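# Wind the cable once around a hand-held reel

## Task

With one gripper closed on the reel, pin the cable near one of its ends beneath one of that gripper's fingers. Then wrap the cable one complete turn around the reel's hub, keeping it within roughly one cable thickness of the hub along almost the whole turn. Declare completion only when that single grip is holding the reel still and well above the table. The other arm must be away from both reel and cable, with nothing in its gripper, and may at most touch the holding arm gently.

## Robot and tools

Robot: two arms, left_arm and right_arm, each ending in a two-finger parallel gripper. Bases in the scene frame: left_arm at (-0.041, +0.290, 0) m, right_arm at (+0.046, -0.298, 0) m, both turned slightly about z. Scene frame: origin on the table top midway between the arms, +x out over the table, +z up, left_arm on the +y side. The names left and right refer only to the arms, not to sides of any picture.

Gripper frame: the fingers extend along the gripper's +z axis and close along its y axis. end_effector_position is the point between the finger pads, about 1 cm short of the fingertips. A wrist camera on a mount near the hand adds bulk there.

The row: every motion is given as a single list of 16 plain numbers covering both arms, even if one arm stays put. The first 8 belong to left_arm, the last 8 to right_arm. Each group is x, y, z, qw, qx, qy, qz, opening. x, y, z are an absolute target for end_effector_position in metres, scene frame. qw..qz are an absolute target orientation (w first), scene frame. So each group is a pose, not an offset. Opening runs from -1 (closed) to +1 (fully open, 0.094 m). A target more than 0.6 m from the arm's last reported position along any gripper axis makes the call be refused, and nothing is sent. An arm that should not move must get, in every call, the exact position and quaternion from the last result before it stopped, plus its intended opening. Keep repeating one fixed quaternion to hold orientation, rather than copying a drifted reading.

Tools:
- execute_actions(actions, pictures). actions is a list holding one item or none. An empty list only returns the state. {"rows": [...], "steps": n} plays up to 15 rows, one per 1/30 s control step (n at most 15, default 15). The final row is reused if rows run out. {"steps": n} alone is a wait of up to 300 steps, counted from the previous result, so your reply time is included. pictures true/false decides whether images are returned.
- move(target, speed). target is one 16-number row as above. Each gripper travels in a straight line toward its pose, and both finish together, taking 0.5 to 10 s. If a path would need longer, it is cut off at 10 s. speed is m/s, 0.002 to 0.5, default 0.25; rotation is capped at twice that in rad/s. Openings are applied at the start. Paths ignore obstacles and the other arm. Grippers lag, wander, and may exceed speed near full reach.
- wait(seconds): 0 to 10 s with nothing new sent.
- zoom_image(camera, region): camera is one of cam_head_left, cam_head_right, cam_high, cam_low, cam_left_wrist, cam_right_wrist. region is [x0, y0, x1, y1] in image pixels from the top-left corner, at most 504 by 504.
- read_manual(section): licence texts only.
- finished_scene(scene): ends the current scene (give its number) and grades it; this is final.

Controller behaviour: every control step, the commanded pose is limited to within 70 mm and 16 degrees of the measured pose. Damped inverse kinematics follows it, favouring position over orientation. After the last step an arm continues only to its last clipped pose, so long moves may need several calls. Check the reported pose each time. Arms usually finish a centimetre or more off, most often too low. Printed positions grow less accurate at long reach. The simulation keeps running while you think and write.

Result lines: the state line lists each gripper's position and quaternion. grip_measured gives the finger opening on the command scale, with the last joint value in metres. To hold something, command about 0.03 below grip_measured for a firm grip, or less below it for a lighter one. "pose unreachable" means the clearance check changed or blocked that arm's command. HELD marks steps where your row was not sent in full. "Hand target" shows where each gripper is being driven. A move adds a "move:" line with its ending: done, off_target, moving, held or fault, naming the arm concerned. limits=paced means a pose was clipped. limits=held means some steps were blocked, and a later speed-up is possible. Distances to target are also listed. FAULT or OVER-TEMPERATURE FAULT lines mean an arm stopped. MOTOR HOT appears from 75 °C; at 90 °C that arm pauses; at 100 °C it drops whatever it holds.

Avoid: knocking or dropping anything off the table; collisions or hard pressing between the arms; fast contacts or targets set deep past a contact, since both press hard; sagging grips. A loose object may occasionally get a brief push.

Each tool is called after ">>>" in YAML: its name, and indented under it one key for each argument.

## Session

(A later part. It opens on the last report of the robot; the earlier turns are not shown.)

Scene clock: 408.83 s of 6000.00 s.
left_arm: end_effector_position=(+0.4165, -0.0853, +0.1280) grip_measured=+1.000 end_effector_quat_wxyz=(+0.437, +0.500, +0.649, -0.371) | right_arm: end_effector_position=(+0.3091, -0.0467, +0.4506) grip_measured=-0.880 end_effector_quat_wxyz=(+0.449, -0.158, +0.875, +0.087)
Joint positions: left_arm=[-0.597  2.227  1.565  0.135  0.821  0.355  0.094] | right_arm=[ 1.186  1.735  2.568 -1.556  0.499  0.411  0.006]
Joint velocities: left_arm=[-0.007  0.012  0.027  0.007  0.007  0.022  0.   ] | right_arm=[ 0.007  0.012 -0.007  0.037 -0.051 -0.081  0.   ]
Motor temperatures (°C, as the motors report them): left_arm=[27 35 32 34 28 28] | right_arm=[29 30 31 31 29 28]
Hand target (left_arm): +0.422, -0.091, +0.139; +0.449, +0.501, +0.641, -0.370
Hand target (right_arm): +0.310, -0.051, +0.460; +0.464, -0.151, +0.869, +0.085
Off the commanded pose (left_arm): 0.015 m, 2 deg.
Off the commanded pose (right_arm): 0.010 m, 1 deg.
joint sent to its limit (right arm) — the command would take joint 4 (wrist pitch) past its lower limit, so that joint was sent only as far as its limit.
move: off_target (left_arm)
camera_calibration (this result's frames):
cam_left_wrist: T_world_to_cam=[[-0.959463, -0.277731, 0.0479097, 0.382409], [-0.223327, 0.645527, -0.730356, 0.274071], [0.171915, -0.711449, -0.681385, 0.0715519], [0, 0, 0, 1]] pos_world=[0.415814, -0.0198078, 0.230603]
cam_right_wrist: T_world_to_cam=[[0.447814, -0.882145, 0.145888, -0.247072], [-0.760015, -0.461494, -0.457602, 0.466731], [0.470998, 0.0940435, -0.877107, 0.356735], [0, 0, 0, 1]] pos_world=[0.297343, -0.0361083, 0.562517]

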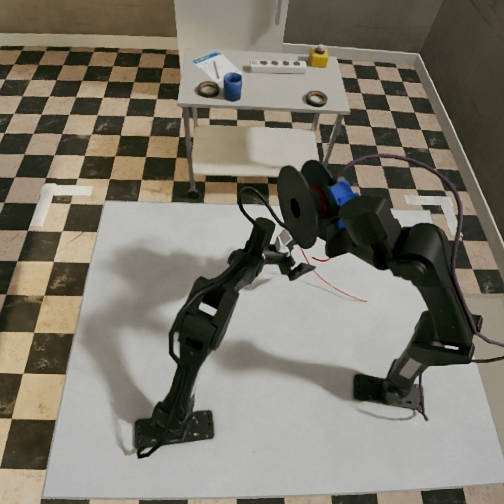

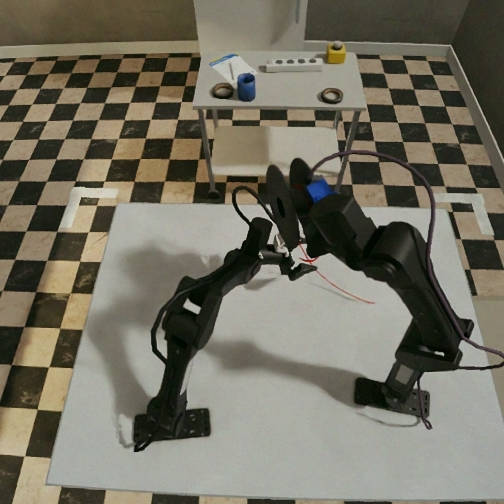

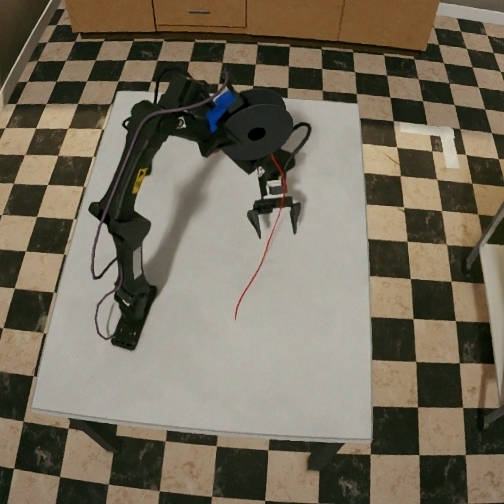

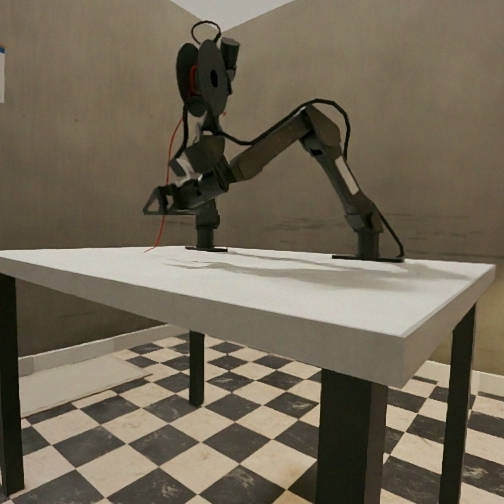

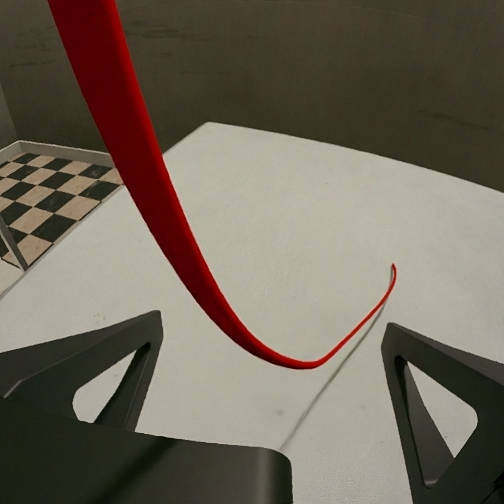

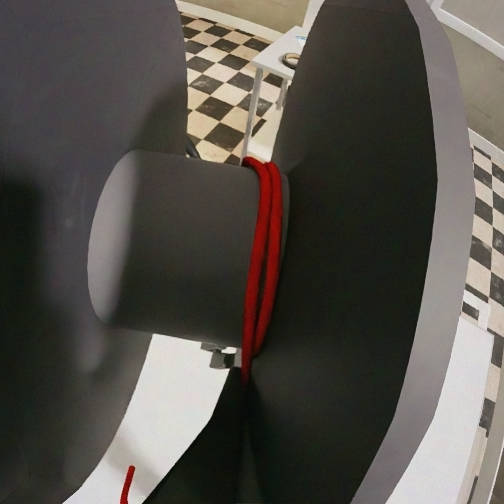

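>>> move:
  target: [0.425,-0.09,0.14,0.45,0.5,0.64,-0.37,-1,0.31,-0.05,0.46,0.455,-0.15,0.874,0.079,-1]

>>> move:
  target: [0.42,-0.075,0.105,0.45,0.5,0.64,-0.37,-1,0.31,-0.05,0.46,0.455,-0.15,0.874,0.079,-1]
  speed: 0.02

Scene clock: 412.40 s of 6000.00 s.
left_arm: end_effector_position=(+0.4169, -0.0852, +0.1281) grip_measured=-0.959 end_effector_quat_wxyz=(+0.437, +0.499, +0.650, -0.370) | right_arm: end_effector_position=(+0.3090, -0.0465, +0.4504) grip_measured=-0.880 end_effector_quat_wxyz=(+0.449, -0.158, +0.875, +0.087)
Joint positions: left_arm=[-0.597  2.227  1.566  0.135  0.819  0.353  0.002] | right_arm=[ 1.186  1.735  2.568 -1.556  0.498  0.411  0.006]
Joint velocities: left_arm=[-0.002 -0.002 -0.007  0.007  0.051  0.037 -0.001] | right_arm=[-0.022  0.007  0.002 -0.007 -0.022  0.007  0.001]
Motor temperatures (°C, as the motors report them): left_arm=[27 35 32 34 28 28] | right_arm=[29 30 31 31 29 28]
Hand target (left_arm): +0.424, -0.090, +0.140; +0.450, +0.500, +0.640, -0.370
Hand target (right_arm): +0.310, -0.050, +0.460; +0.464, -0.151, +0.869, +0.085
Off the commanded pose (left_arm): 0.015 m, 2 deg.
Off the commanded pose (right_arm): 0.010 m, 1 deg.
joint sent to its limit (right arm) — the command would take joint 4 (wrist pitch) past its lower limit, so that joint was sent only as far as its limit.
move: off_target (left_arm)
camera_calibration (this result's frames):
cam_left_wrist: T_world_to_cam=[[-0.958844, -0.279825, 0.0481278, 0.382363], [-0.22494, 0.645195, -0.730155, 0.274888], [0.173264, -0.710931, -0.681585, 0.0711359], [0, 0, 0, 1]] pos_world=[0.416134, -0.0197892, 0.230794]
cam_right_wrist: T_world_to_cam=[[0.448873, -0.881631, 0.145736, -0.247026], [-0.759851, -0.462406, -0.456955, 0.466348], [0.470255, 0.094377, -0.87747, 0.35697], [0, 0, 0, 1]] pos_world=[0.297371, -0.0358337, 0.562332]

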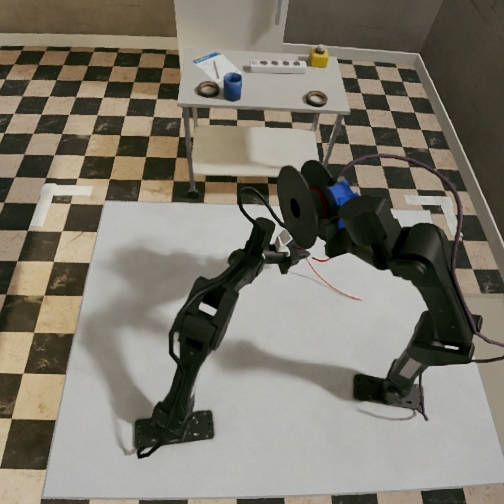

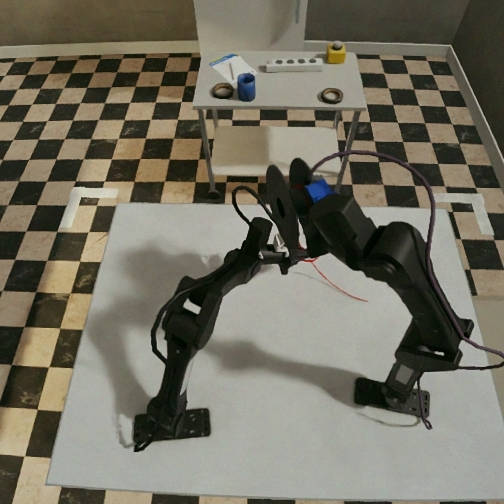

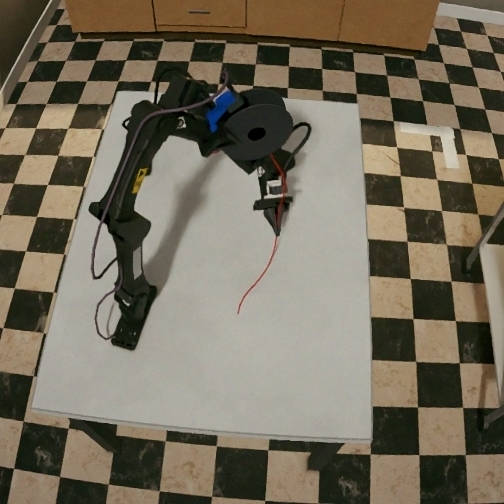

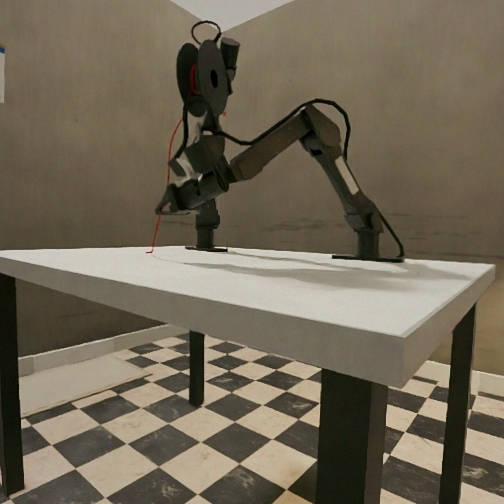

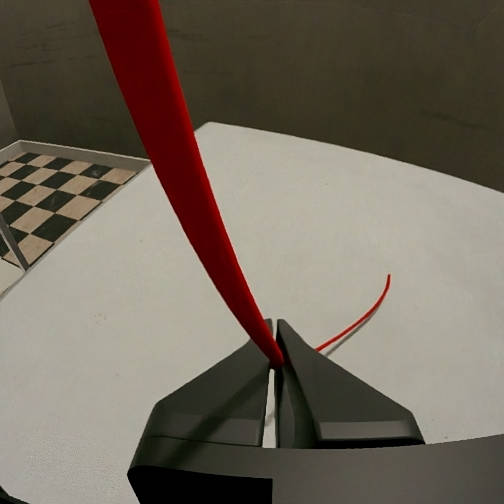

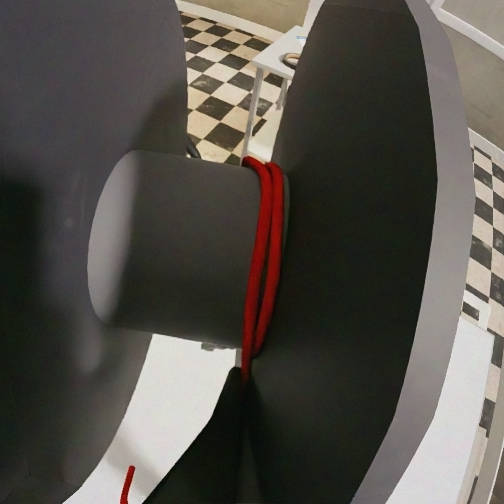

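Scene clock: 413.97 s of 6000.00 s.
left_arm: end_effector_position=(+0.4205, -0.0798, +0.1123) grip_measured=-0.959 end_effector_quat_wxyz=(+0.453, +0.501, +0.639, -0.368) | right_arm: end_effector_position=(+0.3089, -0.0464, +0.4504) grip_measured=-0.880 end_effector_quat_wxyz=(+0.449, -0.158, +0.875, +0.087)
Joint positions: left_arm=[-0.583  2.256  1.518  0.245  0.831  0.359  0.002] | right_arm=[ 1.186  1.735  2.568 -1.556  0.497  0.411  0.006]
Joint velocities: left_arm=[ 0.007 -0.002 -0.007  0.051  0.022  0.081 -0.001] | right_arm=[-0.007  0.032 -0.002 -0.037  0.007  0.007 -0.   ]
Motor temperatures (°C, as the motors report them): left_arm=[27 35 32 34 28 28] | right_arm=[29 30 31 31 29 28]
Hand target (left_arm): +0.420, -0.075, +0.105; +0.450, +0.500, +0.640, -0.370
Hand target (right_arm): +0.310, -0.050, +0.459; +0.463, -0.151, +0.869, +0.085
Off the commanded pose (left_arm): 0.009 m, 0 deg.
Off the commanded pose (right_arm): 0.010 m, 2 deg.
joint sent to its limit (right arm) — the command would take joint 4 (wrist pitch) past its lower limit, so that joint was sent only as far as its limit.
move: done
camera_calibration (this result's frames):
cam_left_wrist: T_world_to_cam=[[-0.959696, -0.280176, 0.0220046, 0.391326], [-0.201408, 0.631052, -0.749138, 0.251767], [0.196005, -0.723377, -0.662048, 0.0508627], [0, 0, 0, 1]] pos_world=[0.416293, -0.012445, 0.213671]
cam_right_wrist: T_world_to_cam=[[0.449439, -0.881414, 0.145304, -0.246864], [-0.75978, -0.462715, -0.456759, 0.466197], [0.469829, 0.0948863, -0.877643, 0.357191], [0, 0, 0, 1]] pos_world=[0.297339, -0.0357653, 0.562296]

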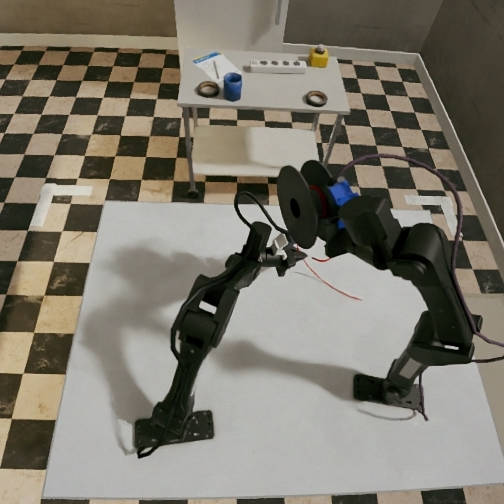

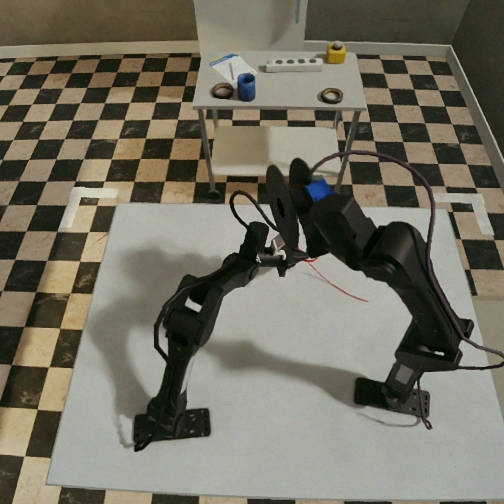

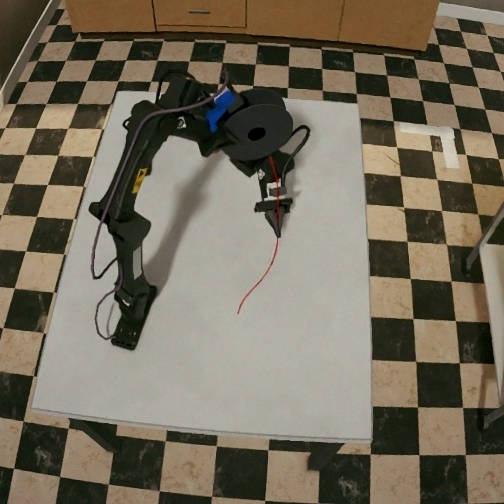

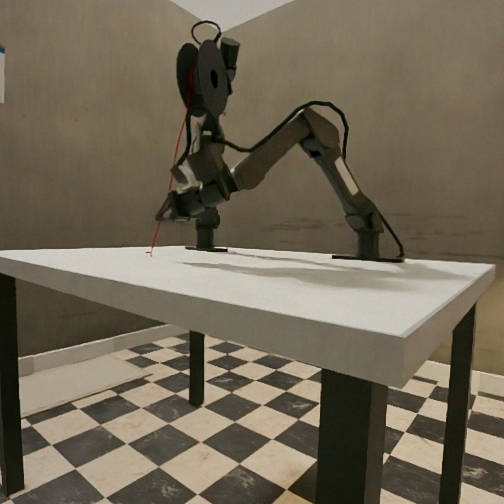

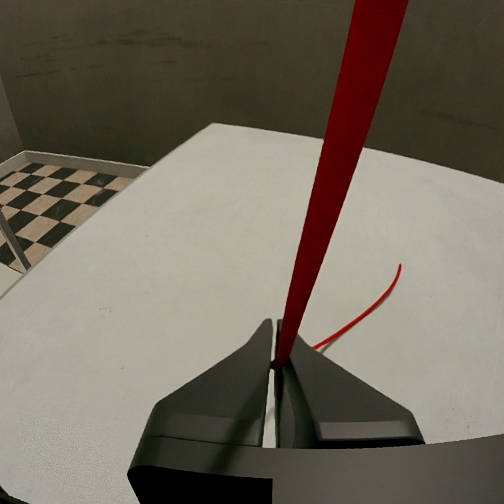

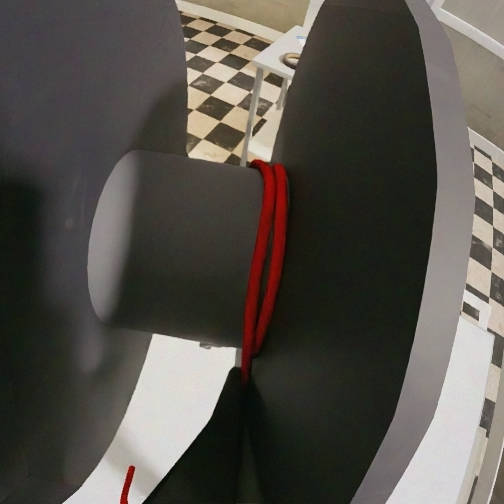

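Tightening; a little more, then release.

>>> move:
  target: [0.42,-0.075,0.092,0.45,0.5,0.64,-0.37,-1,0.31,-0.05,0.46,0.455,-0.15,0.874,0.079,-1]
  speed: 0.015

>>> move:
  target: [0.42,-0.075,0.092,0.45,0.5,0.64,-0.37,0.3,0.31,-0.05,0.46,0.455,-0.15,0.874,0.079,-1]

>>> move:
  target: [0.35,0.17,0.11,0.45,0.5,0.64,-0.37,0.3,0.31,-0.05,0.46,0.455,-0.15,0.874,0.079,-1]
  speed: 0.2

Scene clock: 421.23 s of 6000.00 s.
left_arm: end_effector_position=(+0.4211, -0.0806, +0.1052) grip_measured=-0.959 end_effector_quat_wxyz=(+0.459, +0.502, +0.634, -0.368) | right_arm: end_effector_position=(+0.3093, -0.0457, +0.4496) grip_measured=-0.880 end_effector_quat_wxyz=(+0.448, -0.159, +0.875, +0.087)
Joint positions: left_arm=[-0.583  2.275  1.504  0.294  0.835  0.36   0.002] | right_arm=[ 1.186  1.738  2.568 -1.556  0.497  0.411  0.006]
Joint velocities: left_arm=[-0.002 -0.002  0.007 -0.022  0.007  0.007 -0.001] | right_arm=[ 0.002  0.032  0.007  0.022  0.037 -0.037 -0.   ]
Motor temperatures (°C, as the motors report them): left_arm=[27 36 32 35 28 28] | right_arm=[29 30 31 31 29 28]
Hand target (left_arm): +0.420, -0.075, +0.092; +0.450, +0.500, +0.640, -0.370
Hand target (right_arm): +0.310, -0.050, +0.459; +0.464, -0.151, +0.869, +0.085
Off the commanded pose (left_arm): 0.014 m, 1 deg.
Off the commanded pose (right_arm): 0.011 m, 2 deg.
joint sent to its limit (right arm) — the command would take joint 4 (wrist pitch) past its lower limit, so that joint was sent only as far as its limit.
move: off_target (left_arm, right_arm)
camera_calibration (this result's frames):
cam_left_wrist: T_world_to_cam=[[-0.960814, -0.277004, 0.0102693, 0.393838], [-0.188316, 0.625112, -0.757478, 0.2419], [0.203405, -0.729729, -0.65278, 0.0408404], [0, 0, 0, 1]] pos_world=[0.415652, -0.0123175, 0.205849]
cam_right_wrist: T_world_to_cam=[[0.449903, -0.881026, 0.146224, -0.246849], [-0.76031, -0.463746, -0.454827, 0.465689], [0.468525, 0.0934525, -0.878494, 0.35698], [0, 0, 0, 1]] pos_world=[0.297873, -0.0348792, 0.561508]

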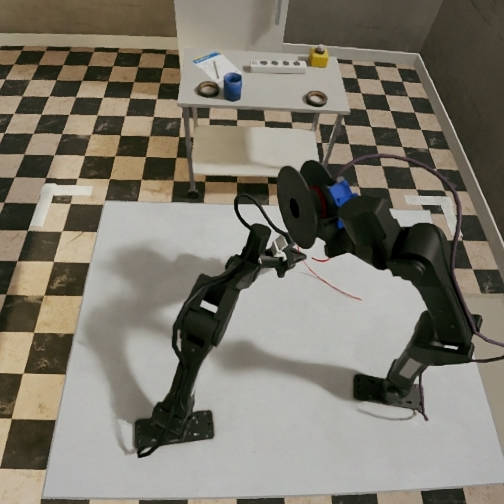

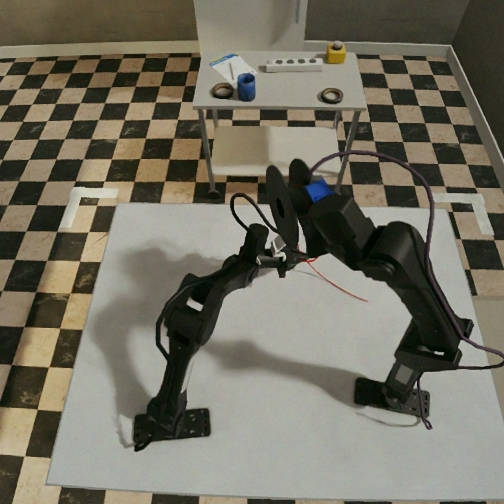

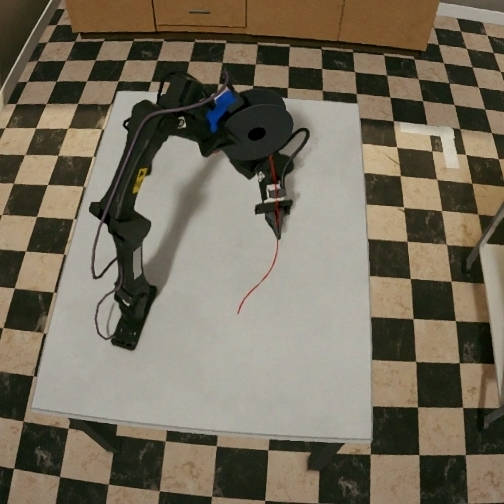

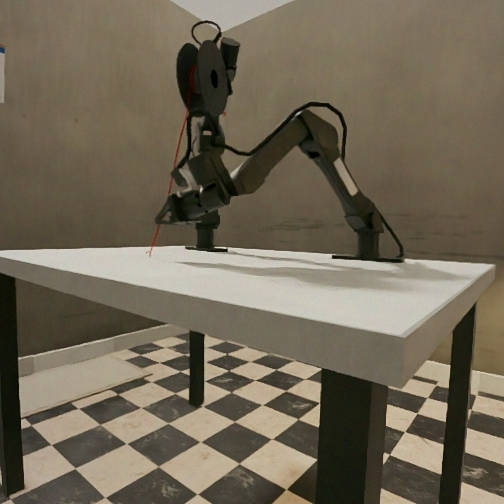

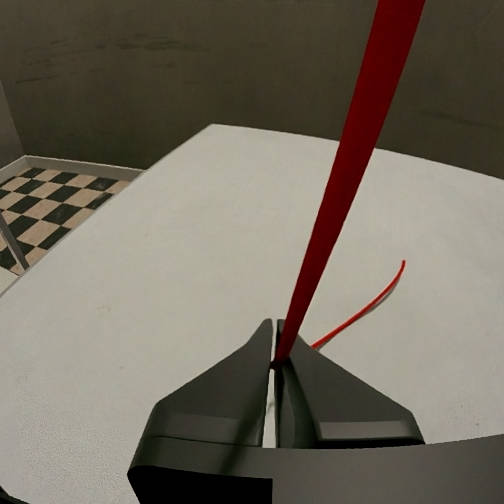

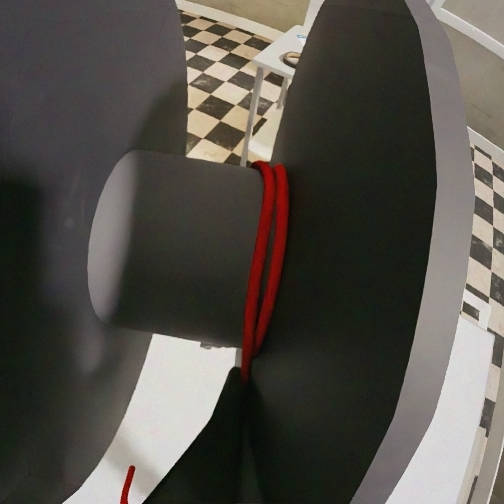

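Scene clock: 421.93 s of 6000.00 s.
left_arm: end_effector_position=(+0.4211, -0.0806, +0.1052) grip_measured=+0.297 end_effector_quat_wxyz=(+0.459, +0.502, +0.634, -0.368) | right_arm: end_effector_position=(+0.3094, -0.0458, +0.4496) grip_measured=-0.880 end_effector_quat_wxyz=(+0.448, -0.159, +0.875, +0.086)
Joint positions: left_arm=[-0.583  2.275  1.504  0.294  0.835  0.36   0.061] | right_arm=[ 1.186  1.738  2.568 -1.556  0.497  0.411  0.006]
Joint velocities: left_arm=[ 0.007 -0.012 -0.007  0.007  0.037 -0.022  0.001] | right_arm=[-0.007 -0.022 -0.002 -0.051  0.022  0.081 -0.   ]
Motor temperatures (°C, as the motors report them): left_arm=[27 36 32 35 28 28] | right_arm=[29 30 30 31 29 28]
Hand target (left_arm): +0.420, -0.075, +0.092; +0.450, +0.500, +0.640, -0.370
Hand target (right_arm): +0.310, -0.050, +0.459; +0.463, -0.151, +0.869, +0.085
Off the commanded pose (left_arm): 0.014 m, 1 deg.
Off the commanded pose (right_arm): 0.011 m, 2 deg.
joint sent to its limit (right arm) — the command would take joint 4 (wrist pitch) past its lower limit, so that joint was sent only as far as its limit.
move: off_target (left_arm, right_arm)
camera_calibration (this result's frames):
cam_left_wrist: T_world_to_cam=[[-0.960814, -0.277004, 0.0102693, 0.393838], [-0.188316, 0.625112, -0.757478, 0.2419], [0.203405, -0.729729, -0.65278, 0.0408404], [0, 0, 0, 1]] pos_world=[0.415652, -0.0123175, 0.205849]
cam_right_wrist: T_world_to_cam=[[0.449338, -0.881242, 0.146657, -0.247011], [-0.760382, -0.463437, -0.455023, 0.465841], [0.468952, 0.0929437, -0.87832, 0.356759], [0, 0, 0, 1]] pos_world=[0.297905, -0.0349475, 0.561543]

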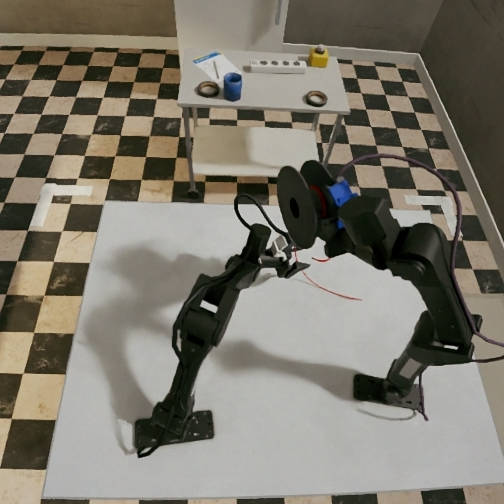

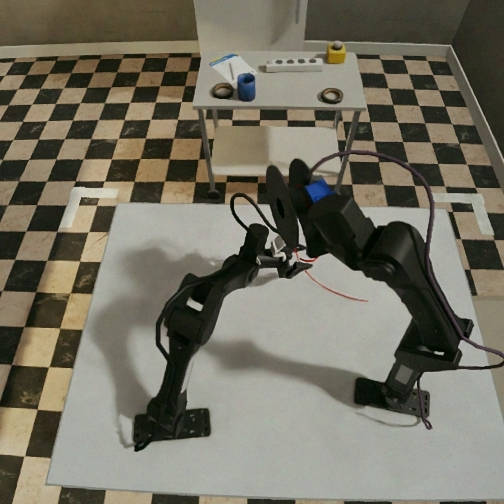

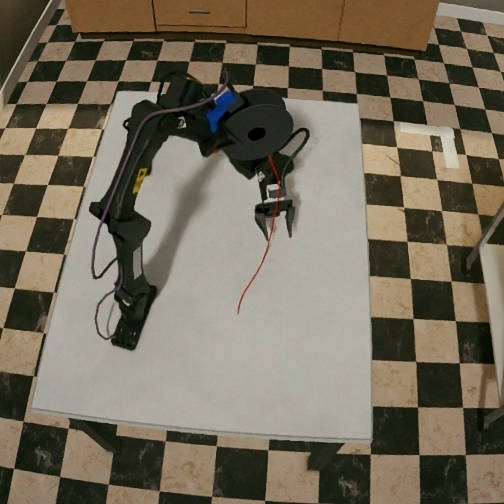

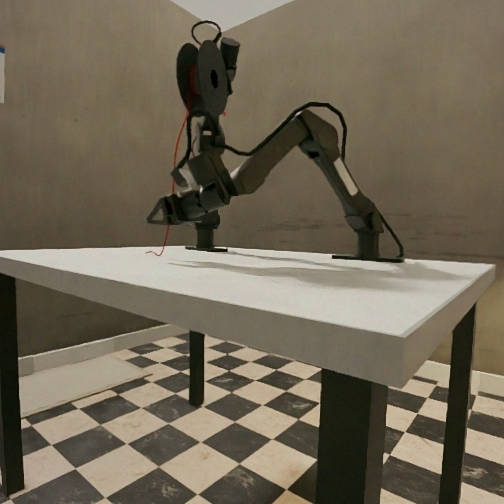

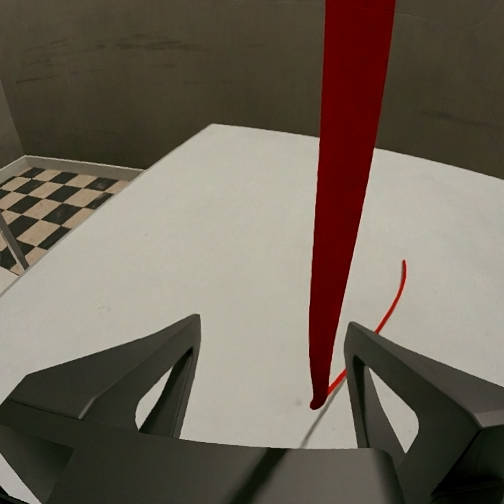

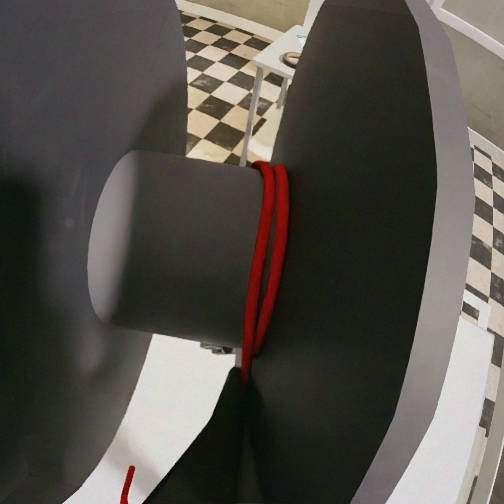

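Scene clock: 424.20 s of 6000.00 s.
left_arm: end_effector_position=(+0.3521, +0.1736, +0.1060) grip_measured=+0.297 end_effector_quat_wxyz=(+0.450, +0.495, +0.648, -0.364) | right_arm: end_effector_position=(+0.3095, -0.0459, +0.4497) grip_measured=-0.880 end_effector_quat_wxyz=(+0.448, -0.159, +0.875, +0.086)
Joint positions: left_arm=[-0.     1.958  1.171 -0.48   1.218  1.222  0.061] | right_arm=[ 1.186  1.738  2.568 -1.556  0.498  0.411  0.006]
Joint velocities: left_arm=[ 0.007 -0.012  0.022 -0.051 -0.022  0.051  0.   ] | right_arm=[-0.017  0.002  0.002 -0.007 -0.037  0.022 -0.   ]
Motor temperatures (°C, as the motors report them): left_arm=[27 36 32 35 28 28] | right_arm=[29 30 30 31 29 28]
Hand target (left_arm): +0.356, +0.172, +0.112; +0.455, +0.496, +0.641, -0.370
Hand target (right_arm): +0.310, -0.051, +0.459; +0.464, -0.151, +0.869, +0.085
Off the commanded pose (left_arm): 0.006 m, 1 deg.
Off the commanded pose (right_arm): 0.011 m, 1 deg.
joint sent to its limit (right arm) — the command would take joint 4 (wrist pitch) past its lower limit, so that joint was sent only as far as its limit.
move: off_target (right_arm)
camera_calibration (this result's frames):
cam_left_wrist: T_world_to_cam=[[-0.954158, -0.29783, 0.0296444, 0.397119], [-0.220945, 0.634084, -0.741026, 0.0787907], [0.201903, -0.713606, -0.670821, 0.240484], [0, 0, 0, 1]] pos_world=[0.347769, 0.239926, 0.207936]
cam_right_wrist: T_world_to_cam=[[0.448772, -0.881458, 0.14709, -0.247174], [-0.760452, -0.463128, -0.455219, 0.465992], [0.469378, 0.0924346, -0.878146, 0.356538], [0, 0, 0, 1]] pos_world=[0.297938, -0.0350158, 0.561578]

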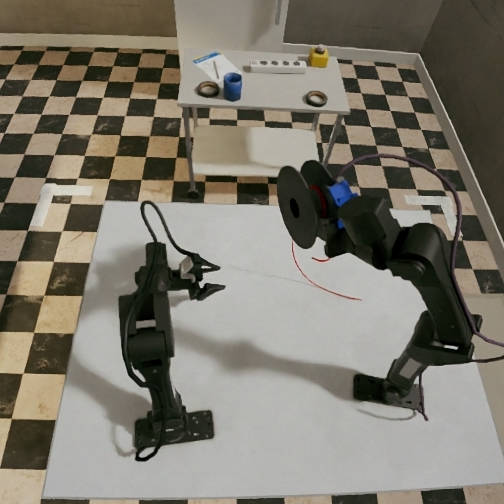

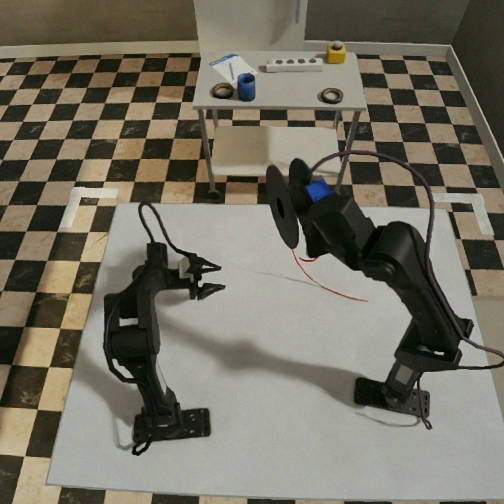

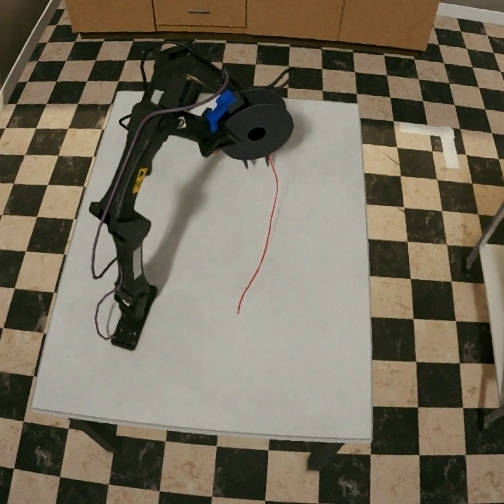

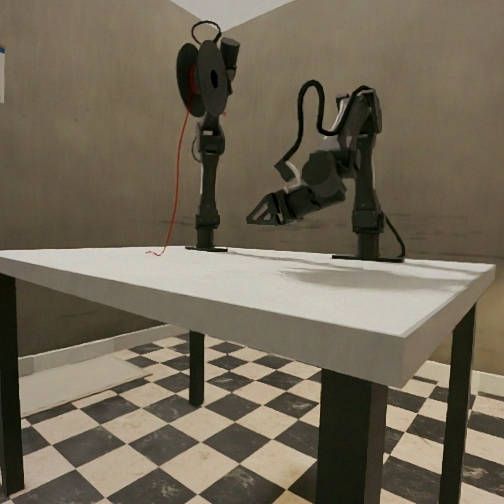

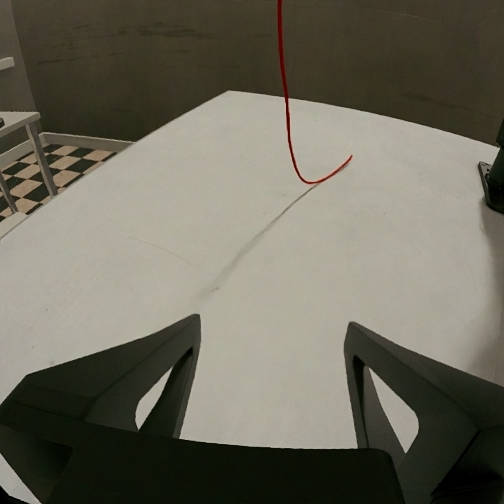

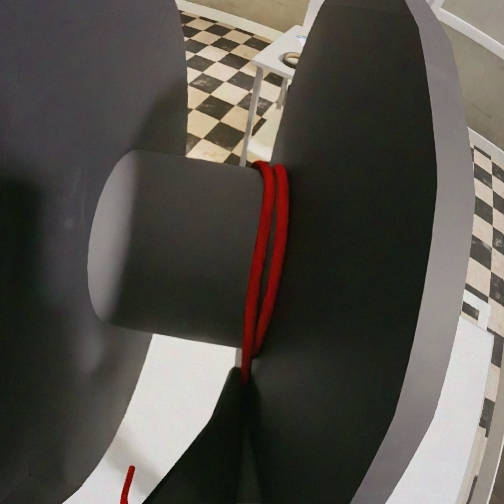

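>>> finished_scene:
  scene: 1

The scene is finished: the task was done.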